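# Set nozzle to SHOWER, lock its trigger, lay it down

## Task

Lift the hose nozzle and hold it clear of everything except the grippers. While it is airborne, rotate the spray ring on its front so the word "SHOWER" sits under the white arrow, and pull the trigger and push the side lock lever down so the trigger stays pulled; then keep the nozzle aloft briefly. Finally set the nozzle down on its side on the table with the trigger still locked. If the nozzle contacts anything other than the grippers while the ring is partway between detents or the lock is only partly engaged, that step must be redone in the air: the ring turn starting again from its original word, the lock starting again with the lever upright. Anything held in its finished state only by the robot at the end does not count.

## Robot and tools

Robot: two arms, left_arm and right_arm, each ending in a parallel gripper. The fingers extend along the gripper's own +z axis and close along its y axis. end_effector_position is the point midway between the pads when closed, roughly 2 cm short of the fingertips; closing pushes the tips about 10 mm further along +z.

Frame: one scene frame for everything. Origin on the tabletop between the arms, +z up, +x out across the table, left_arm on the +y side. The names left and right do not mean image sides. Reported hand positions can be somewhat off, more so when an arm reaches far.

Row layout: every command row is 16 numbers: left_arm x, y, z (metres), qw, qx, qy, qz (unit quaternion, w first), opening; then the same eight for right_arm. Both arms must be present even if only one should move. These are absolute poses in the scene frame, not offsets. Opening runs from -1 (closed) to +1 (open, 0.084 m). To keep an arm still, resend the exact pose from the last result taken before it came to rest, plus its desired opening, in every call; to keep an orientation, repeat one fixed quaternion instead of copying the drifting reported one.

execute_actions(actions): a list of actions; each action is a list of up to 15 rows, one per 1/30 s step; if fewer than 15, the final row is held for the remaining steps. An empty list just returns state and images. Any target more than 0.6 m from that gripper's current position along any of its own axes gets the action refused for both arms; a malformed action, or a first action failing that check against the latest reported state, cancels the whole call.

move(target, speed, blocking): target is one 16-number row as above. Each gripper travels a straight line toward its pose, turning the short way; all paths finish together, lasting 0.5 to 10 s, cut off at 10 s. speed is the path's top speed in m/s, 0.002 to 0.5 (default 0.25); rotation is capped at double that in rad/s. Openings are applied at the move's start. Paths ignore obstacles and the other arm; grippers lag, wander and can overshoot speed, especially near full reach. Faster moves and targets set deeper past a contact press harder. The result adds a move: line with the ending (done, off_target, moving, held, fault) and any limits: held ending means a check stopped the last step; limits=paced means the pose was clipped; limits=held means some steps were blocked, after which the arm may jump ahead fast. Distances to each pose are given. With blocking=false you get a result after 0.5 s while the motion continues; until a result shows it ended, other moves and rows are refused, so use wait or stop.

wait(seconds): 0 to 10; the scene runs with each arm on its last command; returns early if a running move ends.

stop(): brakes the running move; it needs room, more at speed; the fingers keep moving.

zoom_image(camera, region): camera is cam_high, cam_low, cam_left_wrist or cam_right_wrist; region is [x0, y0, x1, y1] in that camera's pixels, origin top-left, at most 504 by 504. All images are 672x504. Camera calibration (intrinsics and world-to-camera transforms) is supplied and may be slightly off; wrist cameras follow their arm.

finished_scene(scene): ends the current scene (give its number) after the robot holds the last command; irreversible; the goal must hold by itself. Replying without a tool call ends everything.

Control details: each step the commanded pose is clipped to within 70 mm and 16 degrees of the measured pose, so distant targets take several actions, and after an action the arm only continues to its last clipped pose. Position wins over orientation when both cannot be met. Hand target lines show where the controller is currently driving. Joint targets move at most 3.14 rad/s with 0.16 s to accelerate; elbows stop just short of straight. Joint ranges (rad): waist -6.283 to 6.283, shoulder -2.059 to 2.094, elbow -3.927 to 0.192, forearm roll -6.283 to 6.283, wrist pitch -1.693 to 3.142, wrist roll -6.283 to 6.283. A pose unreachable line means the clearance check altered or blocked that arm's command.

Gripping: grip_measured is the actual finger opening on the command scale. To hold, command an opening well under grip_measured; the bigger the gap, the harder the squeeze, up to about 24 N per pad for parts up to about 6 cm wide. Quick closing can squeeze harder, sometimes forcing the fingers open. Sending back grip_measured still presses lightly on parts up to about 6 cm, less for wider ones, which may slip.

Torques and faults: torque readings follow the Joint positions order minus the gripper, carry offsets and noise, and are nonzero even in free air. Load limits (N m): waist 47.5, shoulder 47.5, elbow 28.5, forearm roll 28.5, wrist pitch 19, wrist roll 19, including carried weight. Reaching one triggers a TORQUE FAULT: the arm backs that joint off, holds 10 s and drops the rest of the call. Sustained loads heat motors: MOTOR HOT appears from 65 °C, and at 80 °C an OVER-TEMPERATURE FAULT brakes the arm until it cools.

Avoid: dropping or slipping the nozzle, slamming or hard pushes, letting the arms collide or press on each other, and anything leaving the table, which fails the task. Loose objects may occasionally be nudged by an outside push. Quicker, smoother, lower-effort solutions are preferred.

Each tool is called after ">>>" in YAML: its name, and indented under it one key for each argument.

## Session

>>> execute_actions:
  actions: []

Scene clock: 0.00 s.
left_arm: end_effector_position=(+0.1526, +0.6427, +0.3748) grip_measured=+1.00 end_effector_quat_wxyz=(-0.017, +0.284, +0.959, +0.007) end_effector_velocity=(+0.000, -0.000, -0.000) end_effector_angular_velocity=(-0.000, +0.001, -0.001) | right_arm: end_effector_position=(+0.2393, -0.1493, +0.3224) grip_measured=+1.00 end_effector_quat_wxyz=(+0.059, +0.801, -0.595, +0.023) end_effector_velocity=(+0.000, +0.000, +0.001) end_effector_angular_velocity=(+0.002, -0.001, -0.000)
Joint positions: left_arm=[ 0.734 -0.54  -1.061  0.037  1.605 -1.748  0.084] | right_arm=[ 0.96  -0.643 -0.857 -0.066  1.608  2.033  0.084]
Joint velocities: left_arm=[-0.001 -0.     0.     0.     0.001  0.    -0.   ] | right_arm=[-0.     0.    -0.002  0.     0.     0.    -0.   ]
Joint torques (N m, as the arm reports them, + toward a larger angle): no reading
Motor temperatures (°C, as the motors report them): left_arm=[34 34 35 38 39 37] | right_arm=[34 34 36 31 36 36]
Hand target (left_arm): +0.153, +0.643, +0.375; -0.017, +0.284, +0.959, +0.007
Hand target (right_arm): +0.239, -0.149, +0.322; +0.059, +0.801, -0.595, +0.023
camera_calibration (this result's frames):
cam_left_wrist: T_world_to_cam=[[0.561414, 0.82731, 0.0193037, -0.596142], [0.827343, -0.560629, -0.0346171, 0.315947], [-0.0178169, 0.0354053, -0.999214, 0.486488], [0, 0, 0, 1]] pos_world=[0.0819535, 0.653099, 0.508551]
cam_right_wrist: T_world_to_cam=[[-0.953829, -0.295899, 0.0515256, 0.204914], [-0.30005, 0.946433, -0.119309, 0.323596], [-0.0134621, -0.129261, -0.991519, 0.432634], [0, 0, 0, 1]] pos_world=[0.298371, -0.189705, 0.457015]

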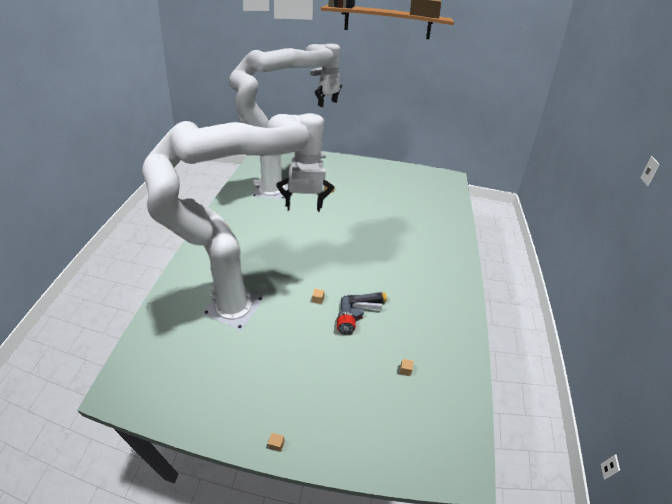

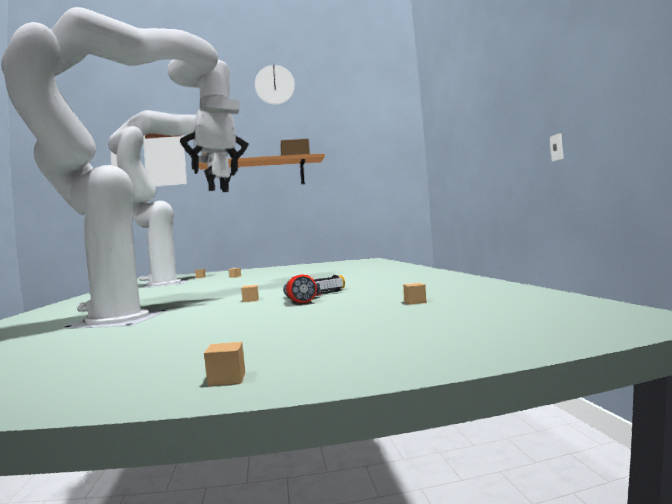

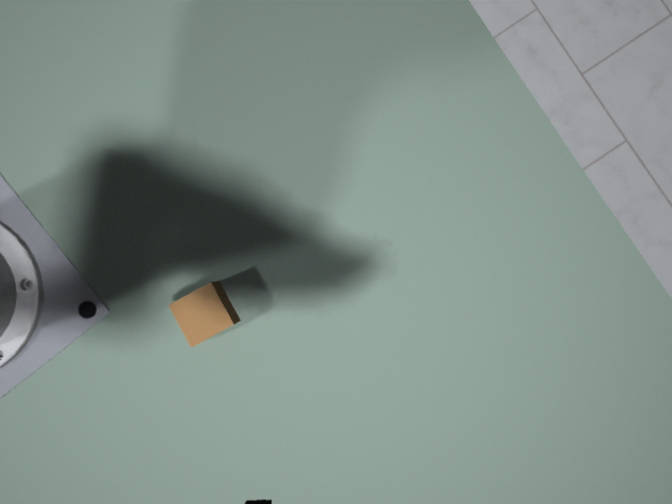

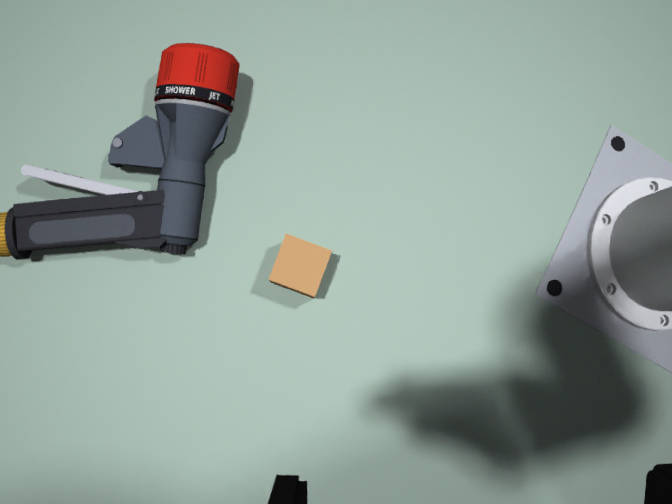

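>>> move:
  target: [0.32,0.3,0.36,0.7071,0.7071,0,0,-1,0.40,-0.29,0.2,0,0.972,0.233,0,1]
  speed: 0.3

Scene clock: 6.97 s.
left_arm: end_effector_position=(+0.3195, +0.2999, +0.3594) grip_measured=-1.00 end_effector_quat_wxyz=(+0.707, +0.707, +0.002, +0.003) end_effector_velocity=(+0.001, -0.002, +0.000) end_effector_angular_velocity=(-0.002, -0.008, -0.012) | right_arm: end_effector_position=(+0.4004, -0.2892, +0.2004) grip_measured=+1.00 end_effector_quat_wxyz=(+0.001, +0.973, +0.233, +0.000) end_effector_velocity=(+0.000, -0.000, -0.002) end_effector_angular_velocity=(+0.002, +0.005, +0.007)
Joint positions: left_arm=[ 0.346 -0.089 -0.828 -1.305  1.901  0.699  0.   ] | right_arm=[ 0.292 -0.336 -0.719 -0.002  1.054 -0.384  0.084]
Joint velocities: left_arm=[-0.007  0.012 -0.012  0.002  0.005  0.009  0.   ] | right_arm=[-0.003  0.006 -0.001  0.003 -0.001 -0.012 -0.   ]
Joint torques (N m, as the arm reports them, + toward a larger angle): left_arm=[  1.91 -17.43 -10.68  -1.66   1.8   -0.32] | right_arm=[ -2.33 -17.11 -24.21  -0.5   -2.19  -0.17]
Motor temperatures (°C, as the motors report them): left_arm=[34 34 37 38 39 37] | right_arm=[34 34 38 31 36 36]
Hand target (left_arm): +0.320, +0.300, +0.359; +0.707, +0.707, +0.002, +0.002
Hand target (right_arm): +0.400, -0.289, +0.200; +0.001, +0.972, +0.233, +0.000
Off the commanded pose (left_arm): 0.001 m, 0 deg.
Off the commanded pose (right_arm): 0.001 m, 0 deg.
move: done
camera_calibration (this result's frames):
cam_left_wrist: T_world_to_cam=[[-0.0191166, 0.0174438, 0.999665, -0.329934], [-0.999808, -0.0046705, -0.0190379, 0.3966], [0.00433685, -0.999837, 0.0175297, 0.424178], [0, 0, 0, 1]] pos_world=[0.388377, 0.431717, 0.329938]
cam_right_wrist: T_world_to_cam=[[0.461746, -0.886889, -0.0148008, -0.401035], [-0.886995, -0.461567, -0.0139972, 0.296549], [0.00558241, 0.0195914, -0.999792, 0.332825], [0, 0, 0, 1]] pos_world=[0.446356, -0.225317, 0.330971]

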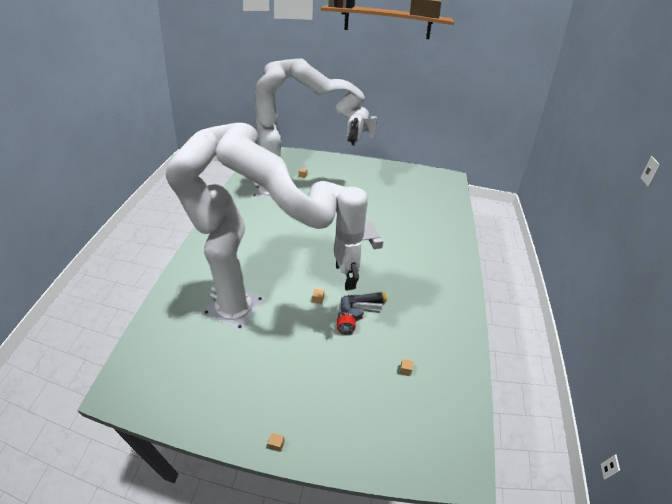

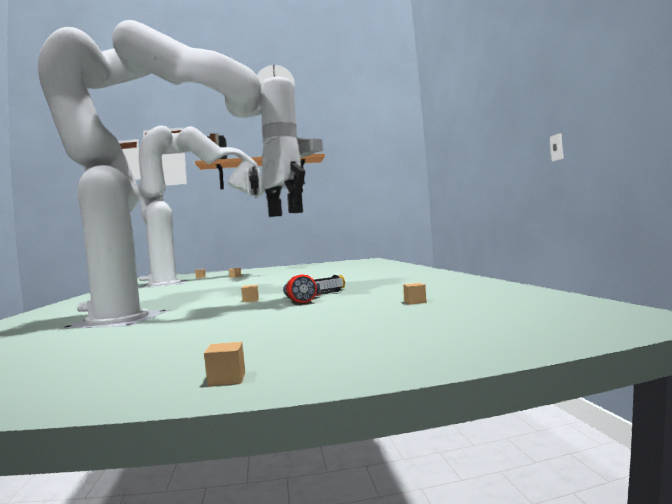

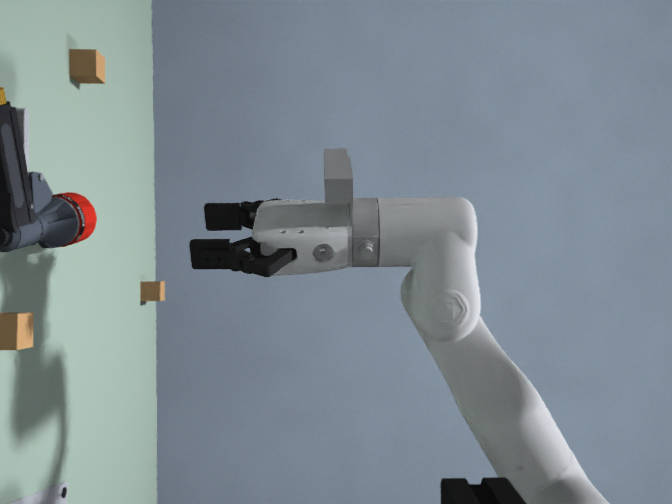

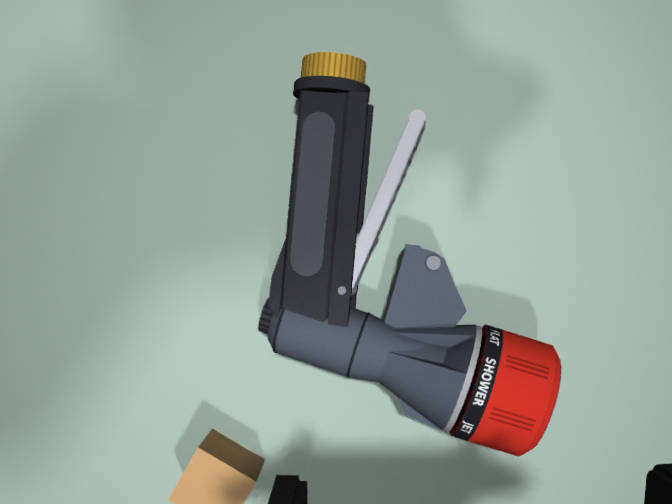

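>>> move:
  target: [0.32,0.3,0.36,0.7071,0.7071,0,0,-1,0.486,-0.213,0.08,0,0.982,0.191,0,1]

>>> move:
  target: [0.32,0.3,0.36,0.7071,0.7071,0,0,-1,0.486,-0.213,0.03,0,0.982,0.191,0,1]
  speed: 0.06

>>> zoom_image:
  camera: "cam_low"
  region: [270, 220, 390, 320]

Scene clock: 9.67 s.
left_arm: end_effector_position=(+0.3200, +0.3000, +0.3600) grip_measured=-1.00 end_effector_quat_wxyz=(+0.707, +0.707, -0.000, +0.000) end_effector_velocity=(+0.000, +0.000, -0.000) end_effector_angular_velocity=(-0.000, +0.000, +0.000) | right_arm: end_effector_position=(+0.4859, -0.2128, +0.0807) grip_measured=+1.00 end_effector_quat_wxyz=(-0.000, +0.982, +0.191, +0.000) end_effector_velocity=(+0.002, +0.001, -0.001) end_effector_angular_velocity=(-0.001, +0.001, -0.000)
Joint positions: left_arm=[ 0.344 -0.082 -0.837 -1.302  1.906  0.697  0.   ] | right_arm=[ 0.44   0.183 -0.909  0.001  0.725 -0.151  0.084]
Joint velocities: left_arm=[ 0.  0.  0. -0. -0. -0.  0.] | right_arm=[ 0.001  0.009 -0.008 -0.001 -0.     0.002 -0.   ]
Joint torques (N m, as the arm reports them, + toward a larger angle): left_arm=[  1.53 -17.43 -10.56  -1.61   1.91  -0.29] | right_arm=[ -2.38 -29.52 -21.69  -0.86  -2.26  -0.15]
Motor temperatures (°C, as the motors report them): left_arm=[34 34 37 38 39 37] | right_arm=[34 34 39 31 36 36]
Hand target (left_arm): +0.320, +0.300, +0.360; +0.707, +0.707, -0.000, +0.000
Hand target (right_arm): +0.486, -0.213, +0.080; -0.000, +0.982, +0.191, +0.000
Off the commanded pose (left_arm): 0.000 m, 0 deg.
Off the commanded pose (right_arm): 0.001 m, 0 deg.
move: done
camera_calibration (this result's frames):
cam_left_wrist: T_world_to_cam=[[-0.0187876, 0.0172694, 0.999674, -0.33056], [-0.99982, 0.00227615, -0.0188297, 0.394974], [-0.00260058, -0.999848, 0.0172235, 0.426635], [0, 0, 0, 1]] pos_world=[0.389802, 0.43138, 0.330541]
cam_right_wrist: T_world_to_cam=[[0.384091, -0.923145, -0.0166887, -0.344286], [-0.923269, -0.38388, -0.014522, 0.440145], [0.00699947, 0.0209859, -0.999755, 0.210796], [0, 0, 0, 1]] pos_world=[0.537134, -0.153287, 0.21139]

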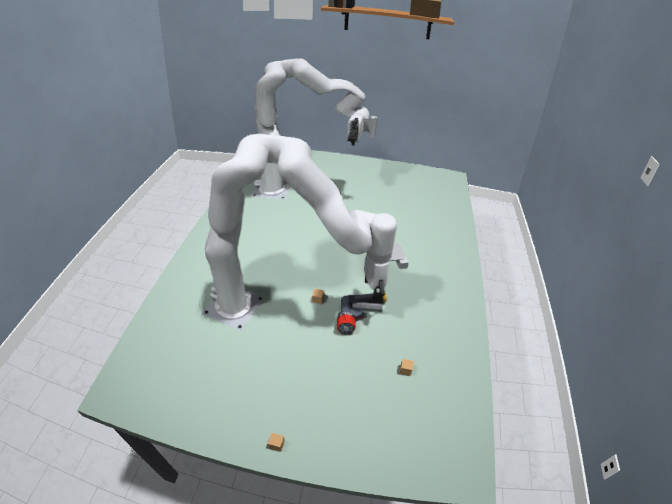

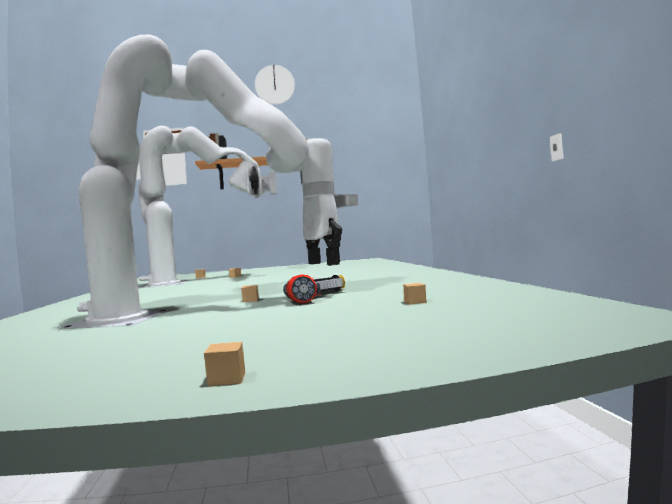

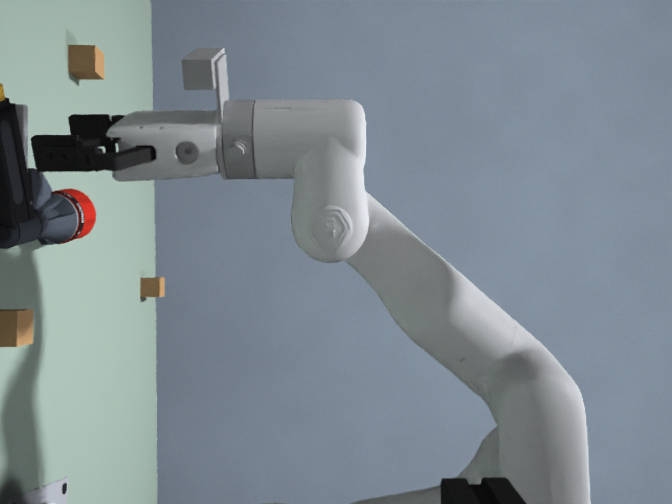

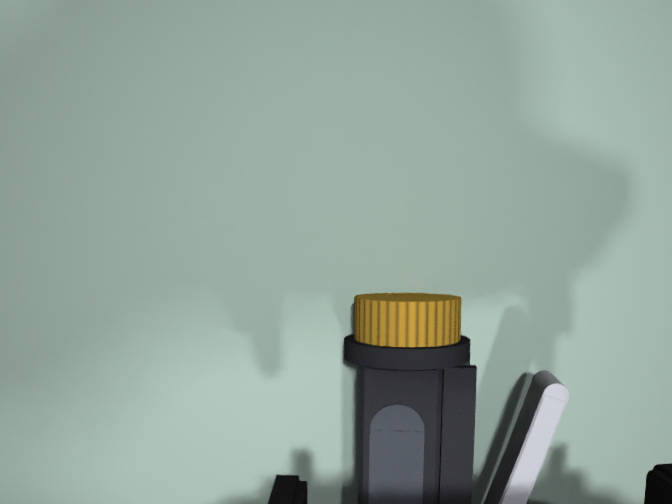

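Scene clock: 10.93 s.
left_arm: end_effector_position=(+0.3200, +0.3000, +0.3600) grip_measured=-1.00 end_effector_quat_wxyz=(+0.707, +0.707, +0.000, -0.000) end_effector_velocity=(+0.000, -0.000, -0.000) end_effector_angular_velocity=(+0.000, -0.000, +0.000) | right_arm: end_effector_position=(+0.4862, -0.2129, +0.0305) grip_measured=+1.00 end_effector_quat_wxyz=(-0.000, +0.982, +0.191, +0.000) end_effector_velocity=(+0.001, +0.000, -0.002) end_effector_angular_velocity=(+0.000, -0.002, +0.000)
Joint positions: left_arm=[ 0.344 -0.082 -0.837 -1.302  1.906  0.697  0.   ] | right_arm=[ 0.439  0.299 -0.89   0.     0.591 -0.152  0.084]
Joint velocities: left_arm=[-0. -0.  0.  0. -0.  0.  0.] | right_arm=[-0.     0.007 -0.001 -0.    -0.008  0.    -0.   ]
Joint torques (N m, as the arm reports them, + toward a larger angle): left_arm=[  1.64 -17.3  -10.69  -1.7    1.87  -0.29] | right_arm=[ -2.58 -29.56 -19.82  -0.69  -1.92  -0.16]
Motor temperatures (°C, as the motors report them): left_arm=[34 34 37 38 39 37] | right_arm=[34 35 39 31 36 36]
Hand target (left_arm): +0.320, +0.300, +0.360; +0.707, +0.707, -0.000, -0.000
Hand target (right_arm): +0.486, -0.213, +0.030; -0.000, +0.982, +0.191, -0.000
Off the commanded pose (left_arm): 0.000 m, 0 deg.
Off the commanded pose (right_arm): 0.001 m, 0 deg.
move: done
camera_calibration (this result's frames):
cam_left_wrist: T_world_to_cam=[[-0.0187707, 0.0172451, 0.999675, -0.330554], [-0.99982, 0.00228096, -0.0188128, 0.394966], [-0.00260465, -0.999849, 0.0171992, 0.426651], [0, 0, 0, 1]] pos_world=[0.389801, 0.431386, 0.330539]
cam_right_wrist: T_world_to_cam=[[0.384097, -0.923147, -0.0164262, -0.345413], [-0.923268, -0.383894, -0.0142031, 0.439612], [0.0068056, 0.0206212, -0.999764, 0.160634], [0, 0, 0, 1]] pos_world=[0.537458, -0.153415, 0.161166]

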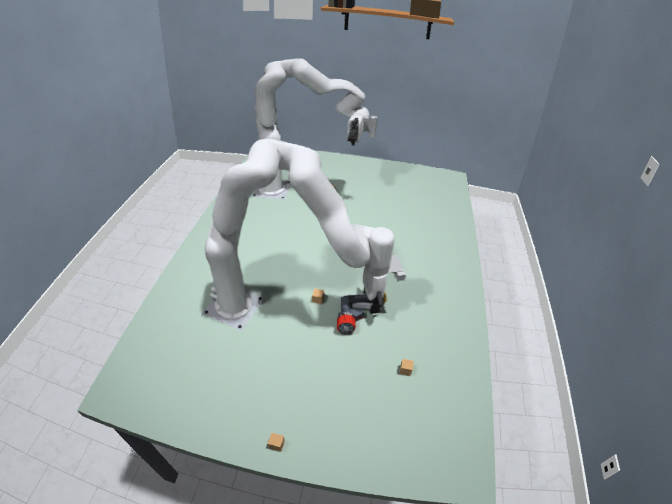

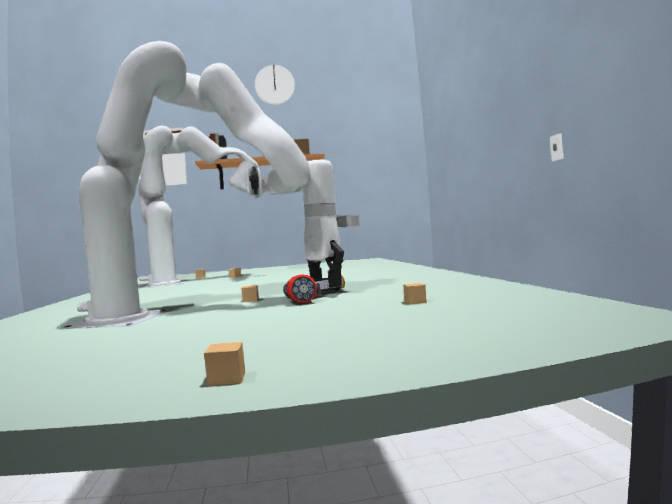

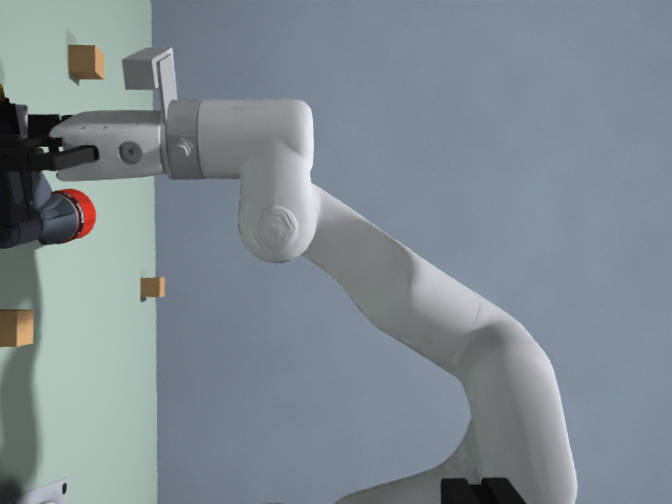

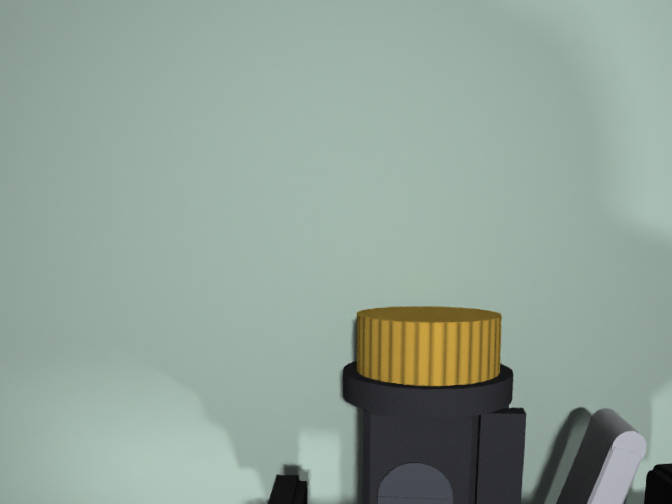

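Region (270, 220, 390, 320) of cam_low's 672x504 image, scaled by 4.200, with more detail than that image has.

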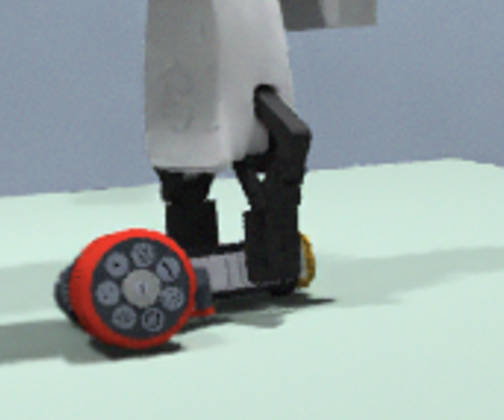

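>>> move:
  target: [0.32,0.3,0.36,0.7071,0.7071,0,0,-1,0.491,-0.213,0.025,0,0.982,0.191,0,1]
  speed: 0.03

>>> move:
  target: [0.32,0.3,0.36,0.7071,0.7071,0,0,-1,0.491,-0.213,0.025,0,0.982,0.191,0,-1]

>>> move:
  target: [0.32,0.3,0.36,0.7071,0.7071,0,0,-1,0.47,-0.2,0.22,0,0.982,0.191,0,-1]
  speed: 0.12

>>> move:
  target: [0.315,0.12,0.36,0.7071,0.7071,0,0,-1,0.40,0.0,0.30,0.5,-0.5,0.5,0.5,-1]

Scene clock: 12.50 s.
left_arm: end_effector_position=(+0.3200, +0.3000, +0.3600) grip_measured=-1.00 end_effector_quat_wxyz=(+0.707, +0.707, +0.000, -0.000) end_effector_velocity=(-0.000, +0.000, +0.000) end_effector_angular_velocity=(-0.000, +0.000, +0.000) | right_arm: end_effector_position=(+0.4908, -0.2130, +0.0252) grip_measured=+1.00 end_effector_quat_wxyz=(+0.000, +0.982, +0.191, -0.000) end_effector_velocity=(+0.002, +0.000, -0.001) end_effector_angular_velocity=(+0.000, -0.001, +0.000)
Joint positions: left_arm=[ 0.344 -0.082 -0.837 -1.302  1.906  0.697  0.   ] | right_arm=[ 0.437  0.324 -0.907  0.     0.584 -0.154  0.084]
Joint velocities: left_arm=[ 0.  0.  0. -0.  0. -0.  0.] | right_arm=[-0.001  0.008 -0.007  0.    -0.002 -0.001 -0.   ]
Joint torques (N m, as the arm reports them, + toward a larger angle): left_arm=[  1.74 -17.29 -10.67  -1.66   1.86  -0.4 ] | right_arm=[ -2.48 -30.84 -19.61  -0.7   -2.38  -0.27]
Motor temperatures (°C, as the motors report them): left_arm=[34 34 37 38 39 37] | right_arm=[34 35 39 31 36 36]
Hand target (left_arm): +0.320, +0.300, +0.360; +0.707, +0.707, -0.000, -0.000
Hand target (right_arm): +0.491, -0.213, +0.025; +0.000, +0.982, +0.191, +0.000
Off the commanded pose (left_arm): 0.000 m, 0 deg.
Off the commanded pose (right_arm): 0.000 m, 0 deg.
move: done
camera_calibration (this result's frames):
cam_left_wrist: T_world_to_cam=[[-0.0187707, 0.0172449, 0.999675, -0.330554], [-0.99982, 0.00228093, -0.0188128, 0.394966], [-0.00260461, -0.999849, 0.017199, 0.426651], [0, 0, 0, 1]] pos_world=[0.389801, 0.431386, 0.330539]
cam_right_wrist: T_world_to_cam=[[0.384066, -0.923159, -0.0164727, -0.347302], [-0.923284, -0.383872, -0.0137545, 0.443787], [0.00637421, 0.0204916, -0.99977, 0.155479], [0, 0, 0, 1]] pos_world=[0.542137, -0.153444, 0.155826]

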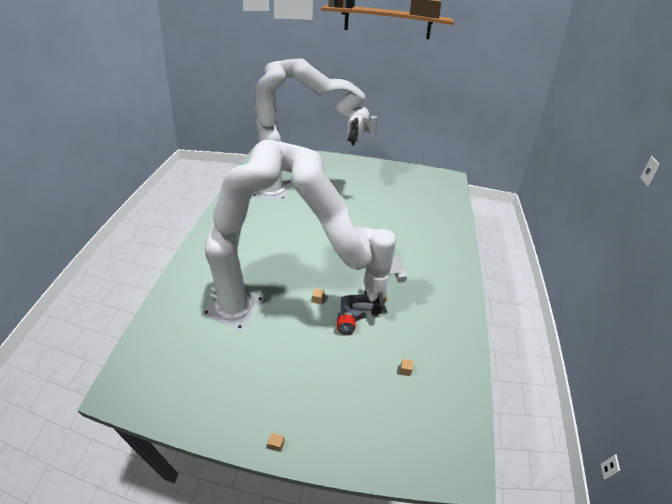

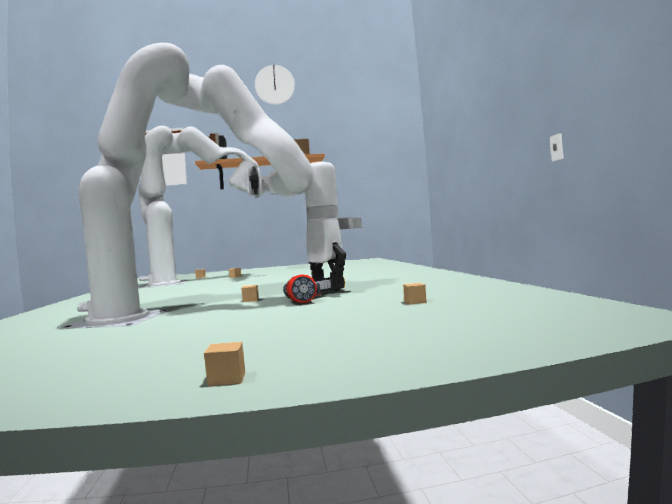

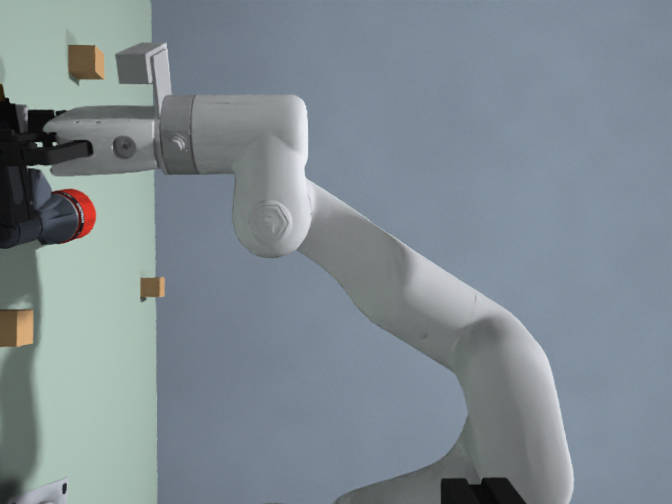

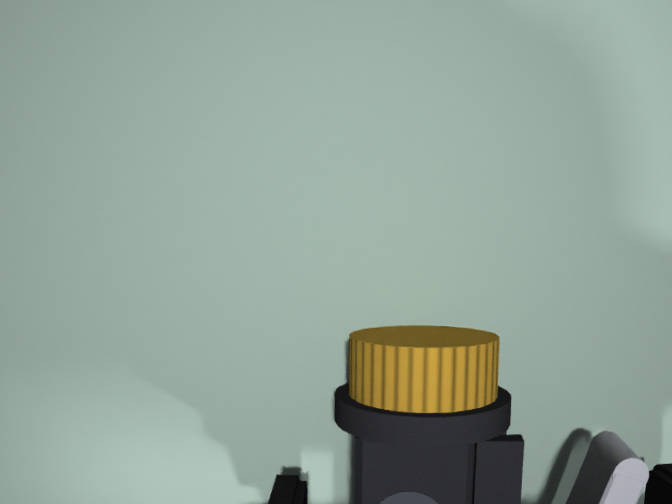

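Scene clock: 13.20 s.
left_arm: end_effector_position=(+0.3200, +0.3000, +0.3600) grip_measured=-1.00 end_effector_quat_wxyz=(+0.707, +0.707, -0.000, +0.000) end_effector_velocity=(+0.000, +0.000, -0.000) end_effector_angular_velocity=(+0.000, +0.000, +0.001) | right_arm: end_effector_position=(+0.4919, -0.2126, +0.0260) grip_measured=-0.12 end_effector_quat_wxyz=(-0.000, +0.982, +0.191, +0.001) end_effector_velocity=(+0.000, -0.000, -0.001) end_effector_angular_velocity=(-0.000, +0.001, +0.000)
Joint positions: left_arm=[ 0.344 -0.082 -0.837 -1.302  1.906  0.697  0.   ] | right_arm=[ 0.437  0.323 -0.909  0.     0.583 -0.154  0.039]
Joint velocities: left_arm=[ 0.001  0.     0.     0.    -0.     0.     0.   ] | right_arm=[-0.     0.002 -0.001  0.     0.    -0.     0.   ]
Joint torques (N m, as the arm reports them, + toward a larger angle): left_arm=[  1.74 -17.34 -10.79  -1.7    1.83  -0.35] | right_arm=[ -4.66 -21.71 -13.76  -1.04  -1.21  -0.3 ]
Motor temperatures (°C, as the motors report them): left_arm=[34 34 38 38 39 37] | right_arm=[34 35 39 31 36 36]
Hand target (left_arm): +0.320, +0.300, +0.360; +0.707, +0.707, +0.000, +0.000
Hand target (right_arm): +0.491, -0.213, +0.025; -0.000, +0.982, +0.191, +0.000
Off the commanded pose (left_arm): 0.000 m, 0 deg.
Off the commanded pose (right_arm): 0.001 m, 0 deg.
move: done
camera_calibration (this result's frames):
cam_left_wrist: T_world_to_cam=[[-0.018771, 0.017245, 0.999675, -0.330554], [-0.99982, 0.00228082, -0.018813, 0.394966], [-0.00260451, -0.999849, 0.0171991, 0.426651], [0, 0, 0, 1]] pos_world=[0.389801, 0.431386, 0.330539]
cam_right_wrist: T_world_to_cam=[[0.384381, -0.923035, -0.0160497, -0.347499], [-0.923129, -0.384132, -0.0166149, 0.4449], [0.0091709, 0.0212024, -0.999733, 0.15509], [0, 0, 0, 1]] pos_world=[0.54285, -0.153142, 0.156863]

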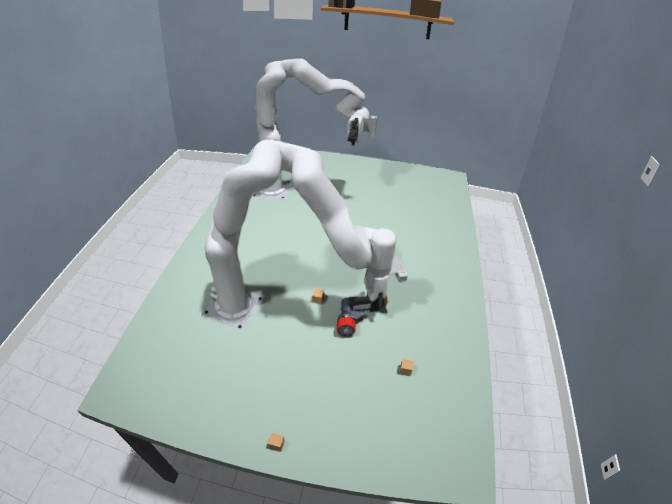

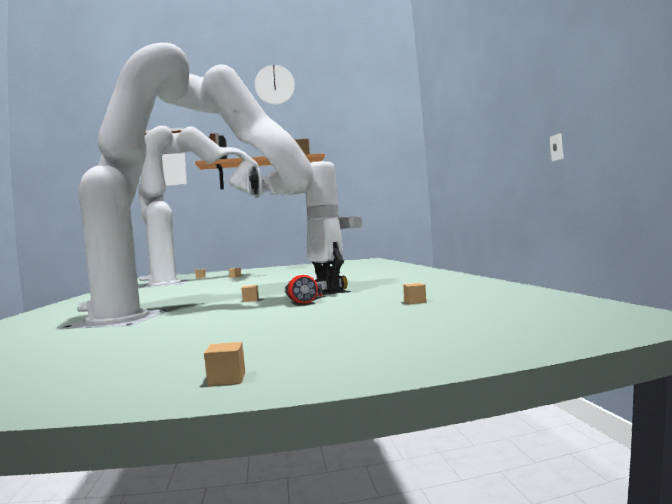

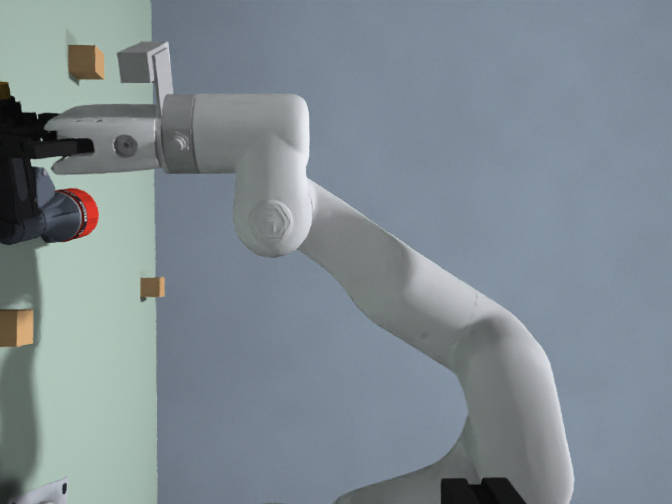

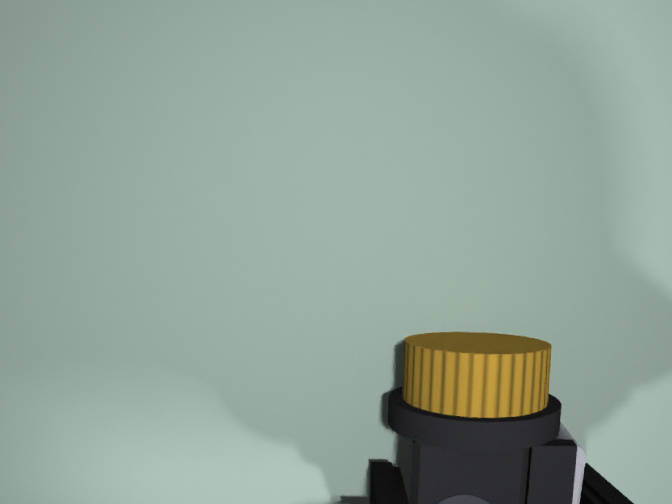

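Scene clock: 15.33 s.
left_arm: end_effector_position=(+0.3200, +0.3000, +0.3600) grip_measured=-1.00 end_effector_quat_wxyz=(+0.707, +0.707, +0.000, +0.000) end_effector_velocity=(-0.000, -0.001, -0.000) end_effector_angular_velocity=(+0.000, +0.000, -0.002) | right_arm: end_effector_position=(+0.4695, -0.2002, +0.2192) grip_measured=-0.17 end_effector_quat_wxyz=(+0.000, +0.982, +0.191, -0.000) end_effector_velocity=(+0.001, +0.000, +0.005) end_effector_angular_velocity=(+0.001, -0.005, -0.000)
Joint positions: left_arm=[ 0.344 -0.082 -0.837 -1.302  1.906  0.697  0.   ] | right_arm=[ 0.475 -0.06  -1.048  0.     1.109 -0.116  0.036]
Joint velocities: left_arm=[-0.002  0.     0.     0.     0.     0.     0.   ] | right_arm=[ 0.001 -0.006 -0.008 -0.     0.009  0.001 -0.   ]
Joint torques (N m, as the arm reports them, + toward a larger angle): left_arm=[  1.69 -17.71 -10.71  -1.72   1.84  -0.31] | right_arm=[ -2.45 -26.64 -26.21  -0.83  -2.5   -0.15]
Motor temperatures (°C, as the motors report them): left_arm=[34 34 38 38 39 37] | right_arm=[34 35 39 31 36 36]
Hand target (left_arm): +0.320, +0.300, +0.360; +0.707, +0.707, -0.000, -0.000
Hand target (right_arm): +0.470, -0.200, +0.220; -0.000, +0.982, +0.191, +0.000
Off the commanded pose (left_arm): 0.000 m, 0 deg.
Off the commanded pose (right_arm): 0.001 m, 0 deg.
move: done
camera_calibration (this result's frames):
cam_left_wrist: T_world_to_cam=[[-0.0187709, 0.0172447, 0.999675, -0.330554], [-0.99982, 0.00228088, -0.0188129, 0.394966], [-0.00260456, -0.999849, 0.0171988, 0.426651], [0, 0, 0, 1]] pos_world=[0.389801, 0.431386, 0.330539]
cam_right_wrist: T_world_to_cam=[[0.383974, -0.923195, -0.0165725, -0.324111], [-0.923326, -0.383793, -0.0131239, 0.431621], [0.00575552, 0.020341, -0.999777, 0.349647], [0, 0, 0, 1]] pos_world=[0.520964, -0.140677, 0.349862]

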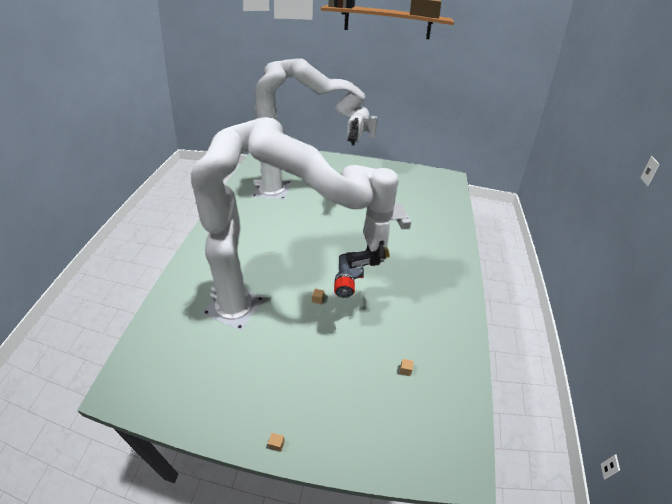

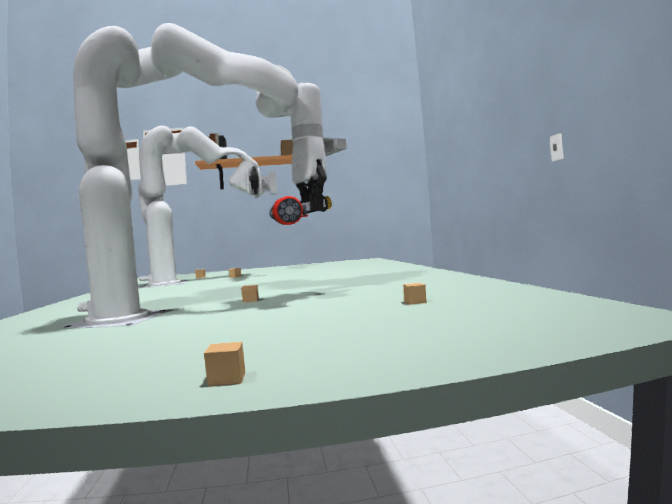

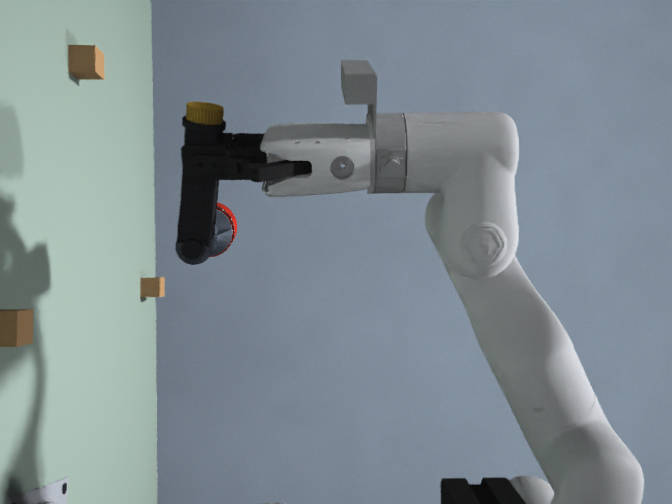

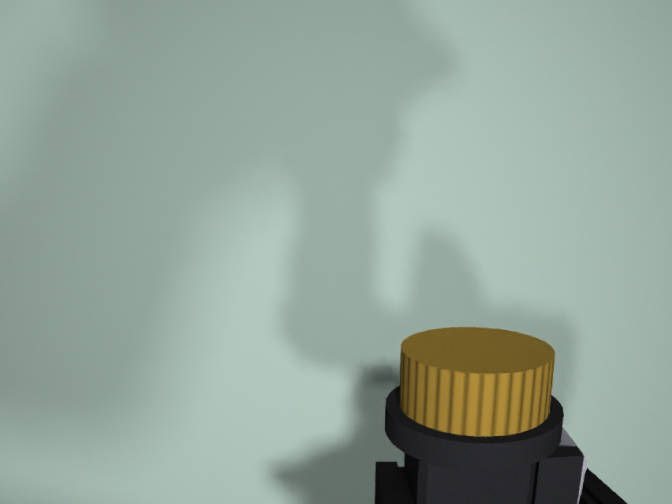

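Scene clock: 20.53 s.
left_arm: end_effector_position=(+0.3148, +0.1204, +0.3601) grip_measured=-1.00 end_effector_quat_wxyz=(+0.707, +0.707, +0.000, +0.000) end_effector_velocity=(+0.000, -0.000, -0.000) end_effector_angular_velocity=(+0.000, +0.000, +0.001) | right_arm: end_effector_position=(+0.3993, -0.0004, +0.2998) grip_measured=-0.17 end_effector_quat_wxyz=(-0.501, +0.500, -0.500, -0.499) end_effector_velocity=(-0.000, +0.001, +0.001) end_effector_angular_velocity=(+0.004, +0.005, -0.011)
Joint positions: left_arm=[-0.194 -0.201 -0.707 -1.641  1.483  0.666  0.   ] | right_arm=[ 0.421 -0.072 -0.676  1.73   1.424  0.734  0.037]
Joint velocities: left_arm=[-0.002  0.    -0.    -0.001 -0.002  0.     0.   ] | right_arm=[ 0.007 -0.007  0.008  0.016 -0.009  0.002  0.   ]
Joint torques (N m, as the arm reports them, + toward a larger angle): left_arm=[  1.88 -16.24 -11.6   -1.24   1.73  -0.33] | right_arm=[ -2.08 -23.01 -22.7    1.46   2.15  -0.15]
Motor temperatures (°C, as the motors report them): left_arm=[34 34 38 38 39 37] | right_arm=[34 35 40 31 36 36]
Hand target (left_arm): +0.315, +0.120, +0.360; +0.707, +0.707, -0.000, +0.000
Hand target (right_arm): +0.399, -0.000, +0.300; +0.501, -0.500, +0.500, +0.499
Off the commanded pose (left_arm): 0.000 m, 0 deg.
Off the commanded pose (right_arm): 0.001 m, 0 deg.
move: done
camera_calibration (this result's frames):
cam_left_wrist: T_world_to_cam=[[-0.018847, 0.0181034, 0.999658, -0.327752], [-0.999819, 0.00210193, -0.0188881, 0.39024], [-0.00244315, -0.999834, 0.0180605, 0.246686], [0, 0, 0, 1]] pos_world=[0.384595, 0.251758, 0.330556]
cam_right_wrist: T_world_to_cam=[[-0.999759, 0.0179255, -0.0126356, 0.440368], [-0.0123748, 0.0145843, 0.999817, -0.222737], [0.0181065, 0.999733, -0.0143589, 0.126577], [0, 0, 0, 1]] pos_world=[0.435214, -0.131188, 0.230078]

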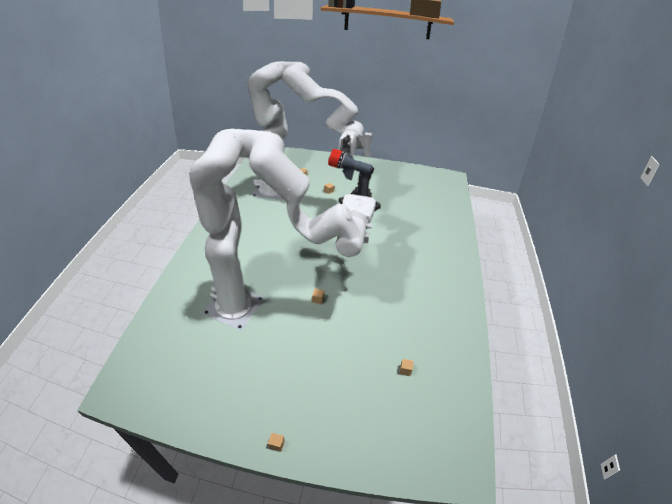

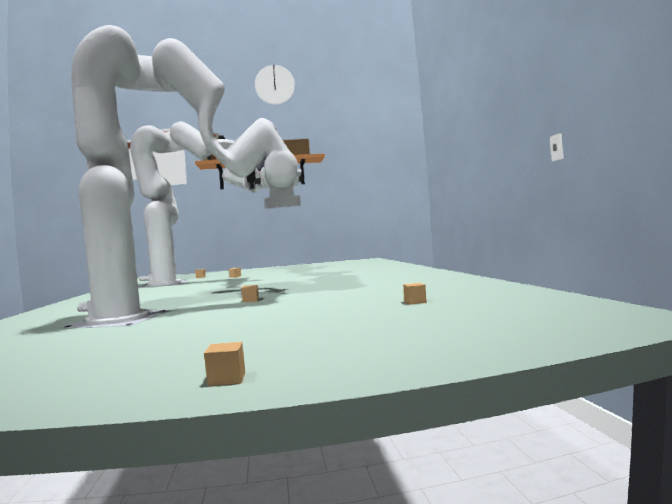

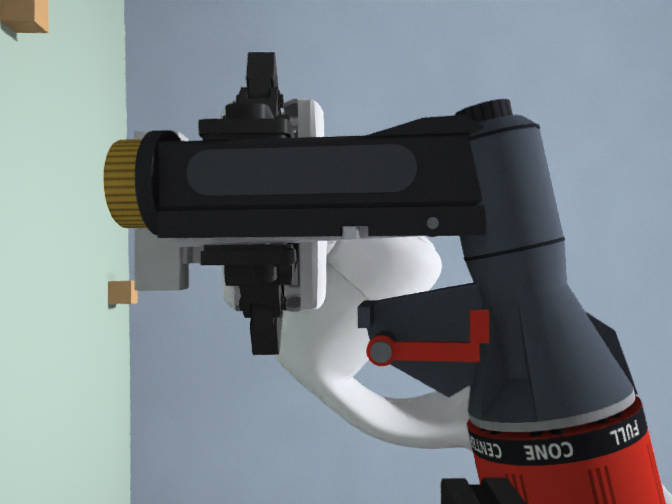

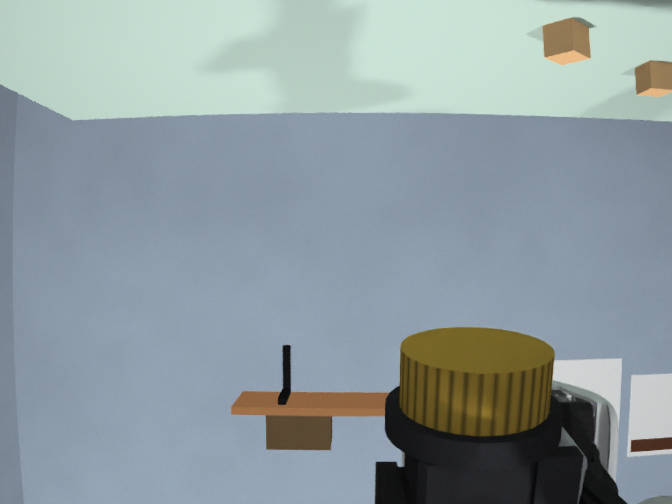

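>>> move:
  target: [0.323,0.07,0.358,0.7071,0.7071,0,0,-1,0.40,0.0,0.30,0.5,-0.5,0.5,0.5,-1]
  speed: 0.07

Scene clock: 22.27 s.
left_arm: end_effector_position=(+0.3229, +0.0703, +0.3581) grip_measured=-1.00 end_effector_quat_wxyz=(+0.707, +0.707, +0.000, +0.000) end_effector_velocity=(+0.001, -0.002, +0.000) end_effector_angular_velocity=(-0.000, -0.000, +0.000) | right_arm: end_effector_position=(+0.4000, +0.0000, +0.3000) grip_measured=-0.17 end_effector_quat_wxyz=(-0.500, +0.500, -0.500, -0.500) end_effector_velocity=(+0.000, +0.000, +0.000) end_effector_angular_velocity=(+0.000, -0.001, -0.000)
Joint positions: left_arm=[-0.342 -0.138 -0.768 -1.734  1.367  0.681  0.   ] | right_arm=[ 0.421 -0.069 -0.68   1.729  1.425  0.737  0.037]
Joint velocities: left_arm=[-0.005  0.004 -0.004 -0.003 -0.004  0.001  0.   ] | right_arm=[-0.     0.    -0.001 -0.    -0.     0.    -0.   ]
Joint torques (N m, as the arm reports them, + toward a larger angle): left_arm=[  1.95 -17.62 -11.76  -1.19   1.86  -0.38] | right_arm=[ -2.43 -23.82 -22.98   1.36   2.24  -0.16]
Motor temperatures (°C, as the motors report them): left_arm=[34 34 39 38 39 37] | right_arm=[34 35 40 31 36 36]
Hand target (left_arm): +0.323, +0.070, +0.358; +0.707, +0.707, +0.000, -0.000
Hand target (right_arm): +0.400, +0.000, +0.300; +0.500, -0.500, +0.500, +0.500
Off the commanded pose (left_arm): 0.000 m, 0 deg.
Off the commanded pose (right_arm): 0.000 m, 0 deg.
move: done
camera_calibration (this result's frames):
cam_left_wrist: T_world_to_cam=[[-0.0187365, 0.017392, 0.999673, -0.324664], [-0.999821, 0.00215249, -0.0187767, 0.398389], [-0.00247836, -0.999846, 0.0173485, 0.196956], [0, 0, 0, 1]] pos_world=[0.392723, 0.201714, 0.328621]
cam_right_wrist: T_world_to_cam=[[-0.999814, 0.0164775, -0.0100599, 0.440348], [-0.00983283, 0.0138043, 0.999856, -0.223978], [0.016614, 0.999769, -0.0136397, 0.126522], [0, 0, 0, 1]] pos_world=[0.435961, -0.130657, 0.230101]

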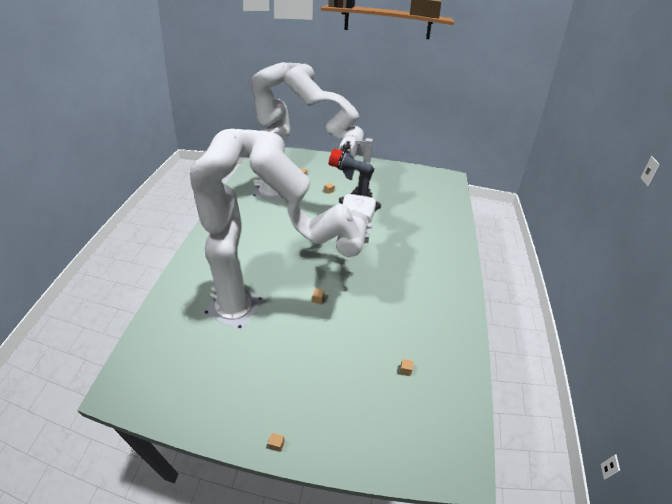

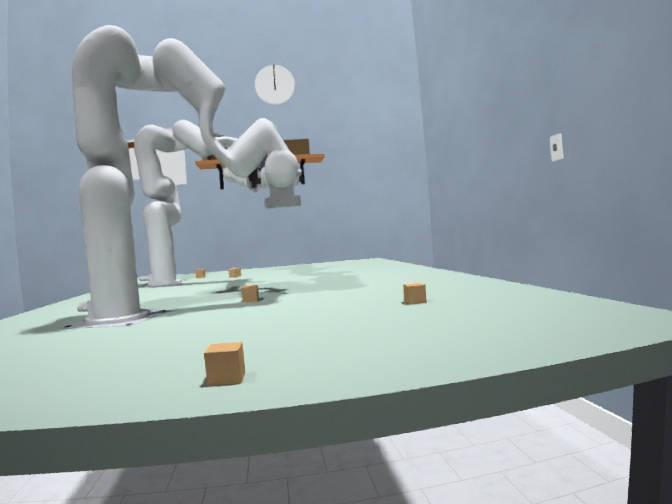

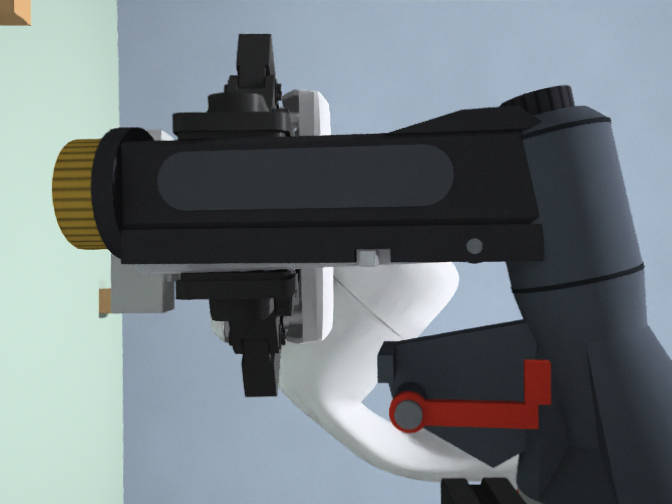

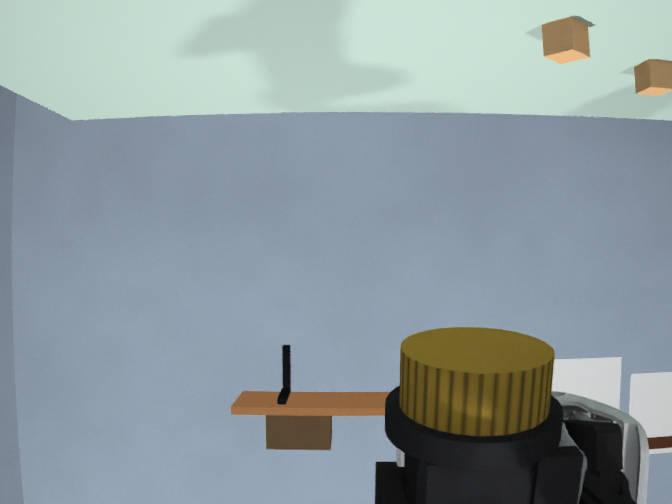

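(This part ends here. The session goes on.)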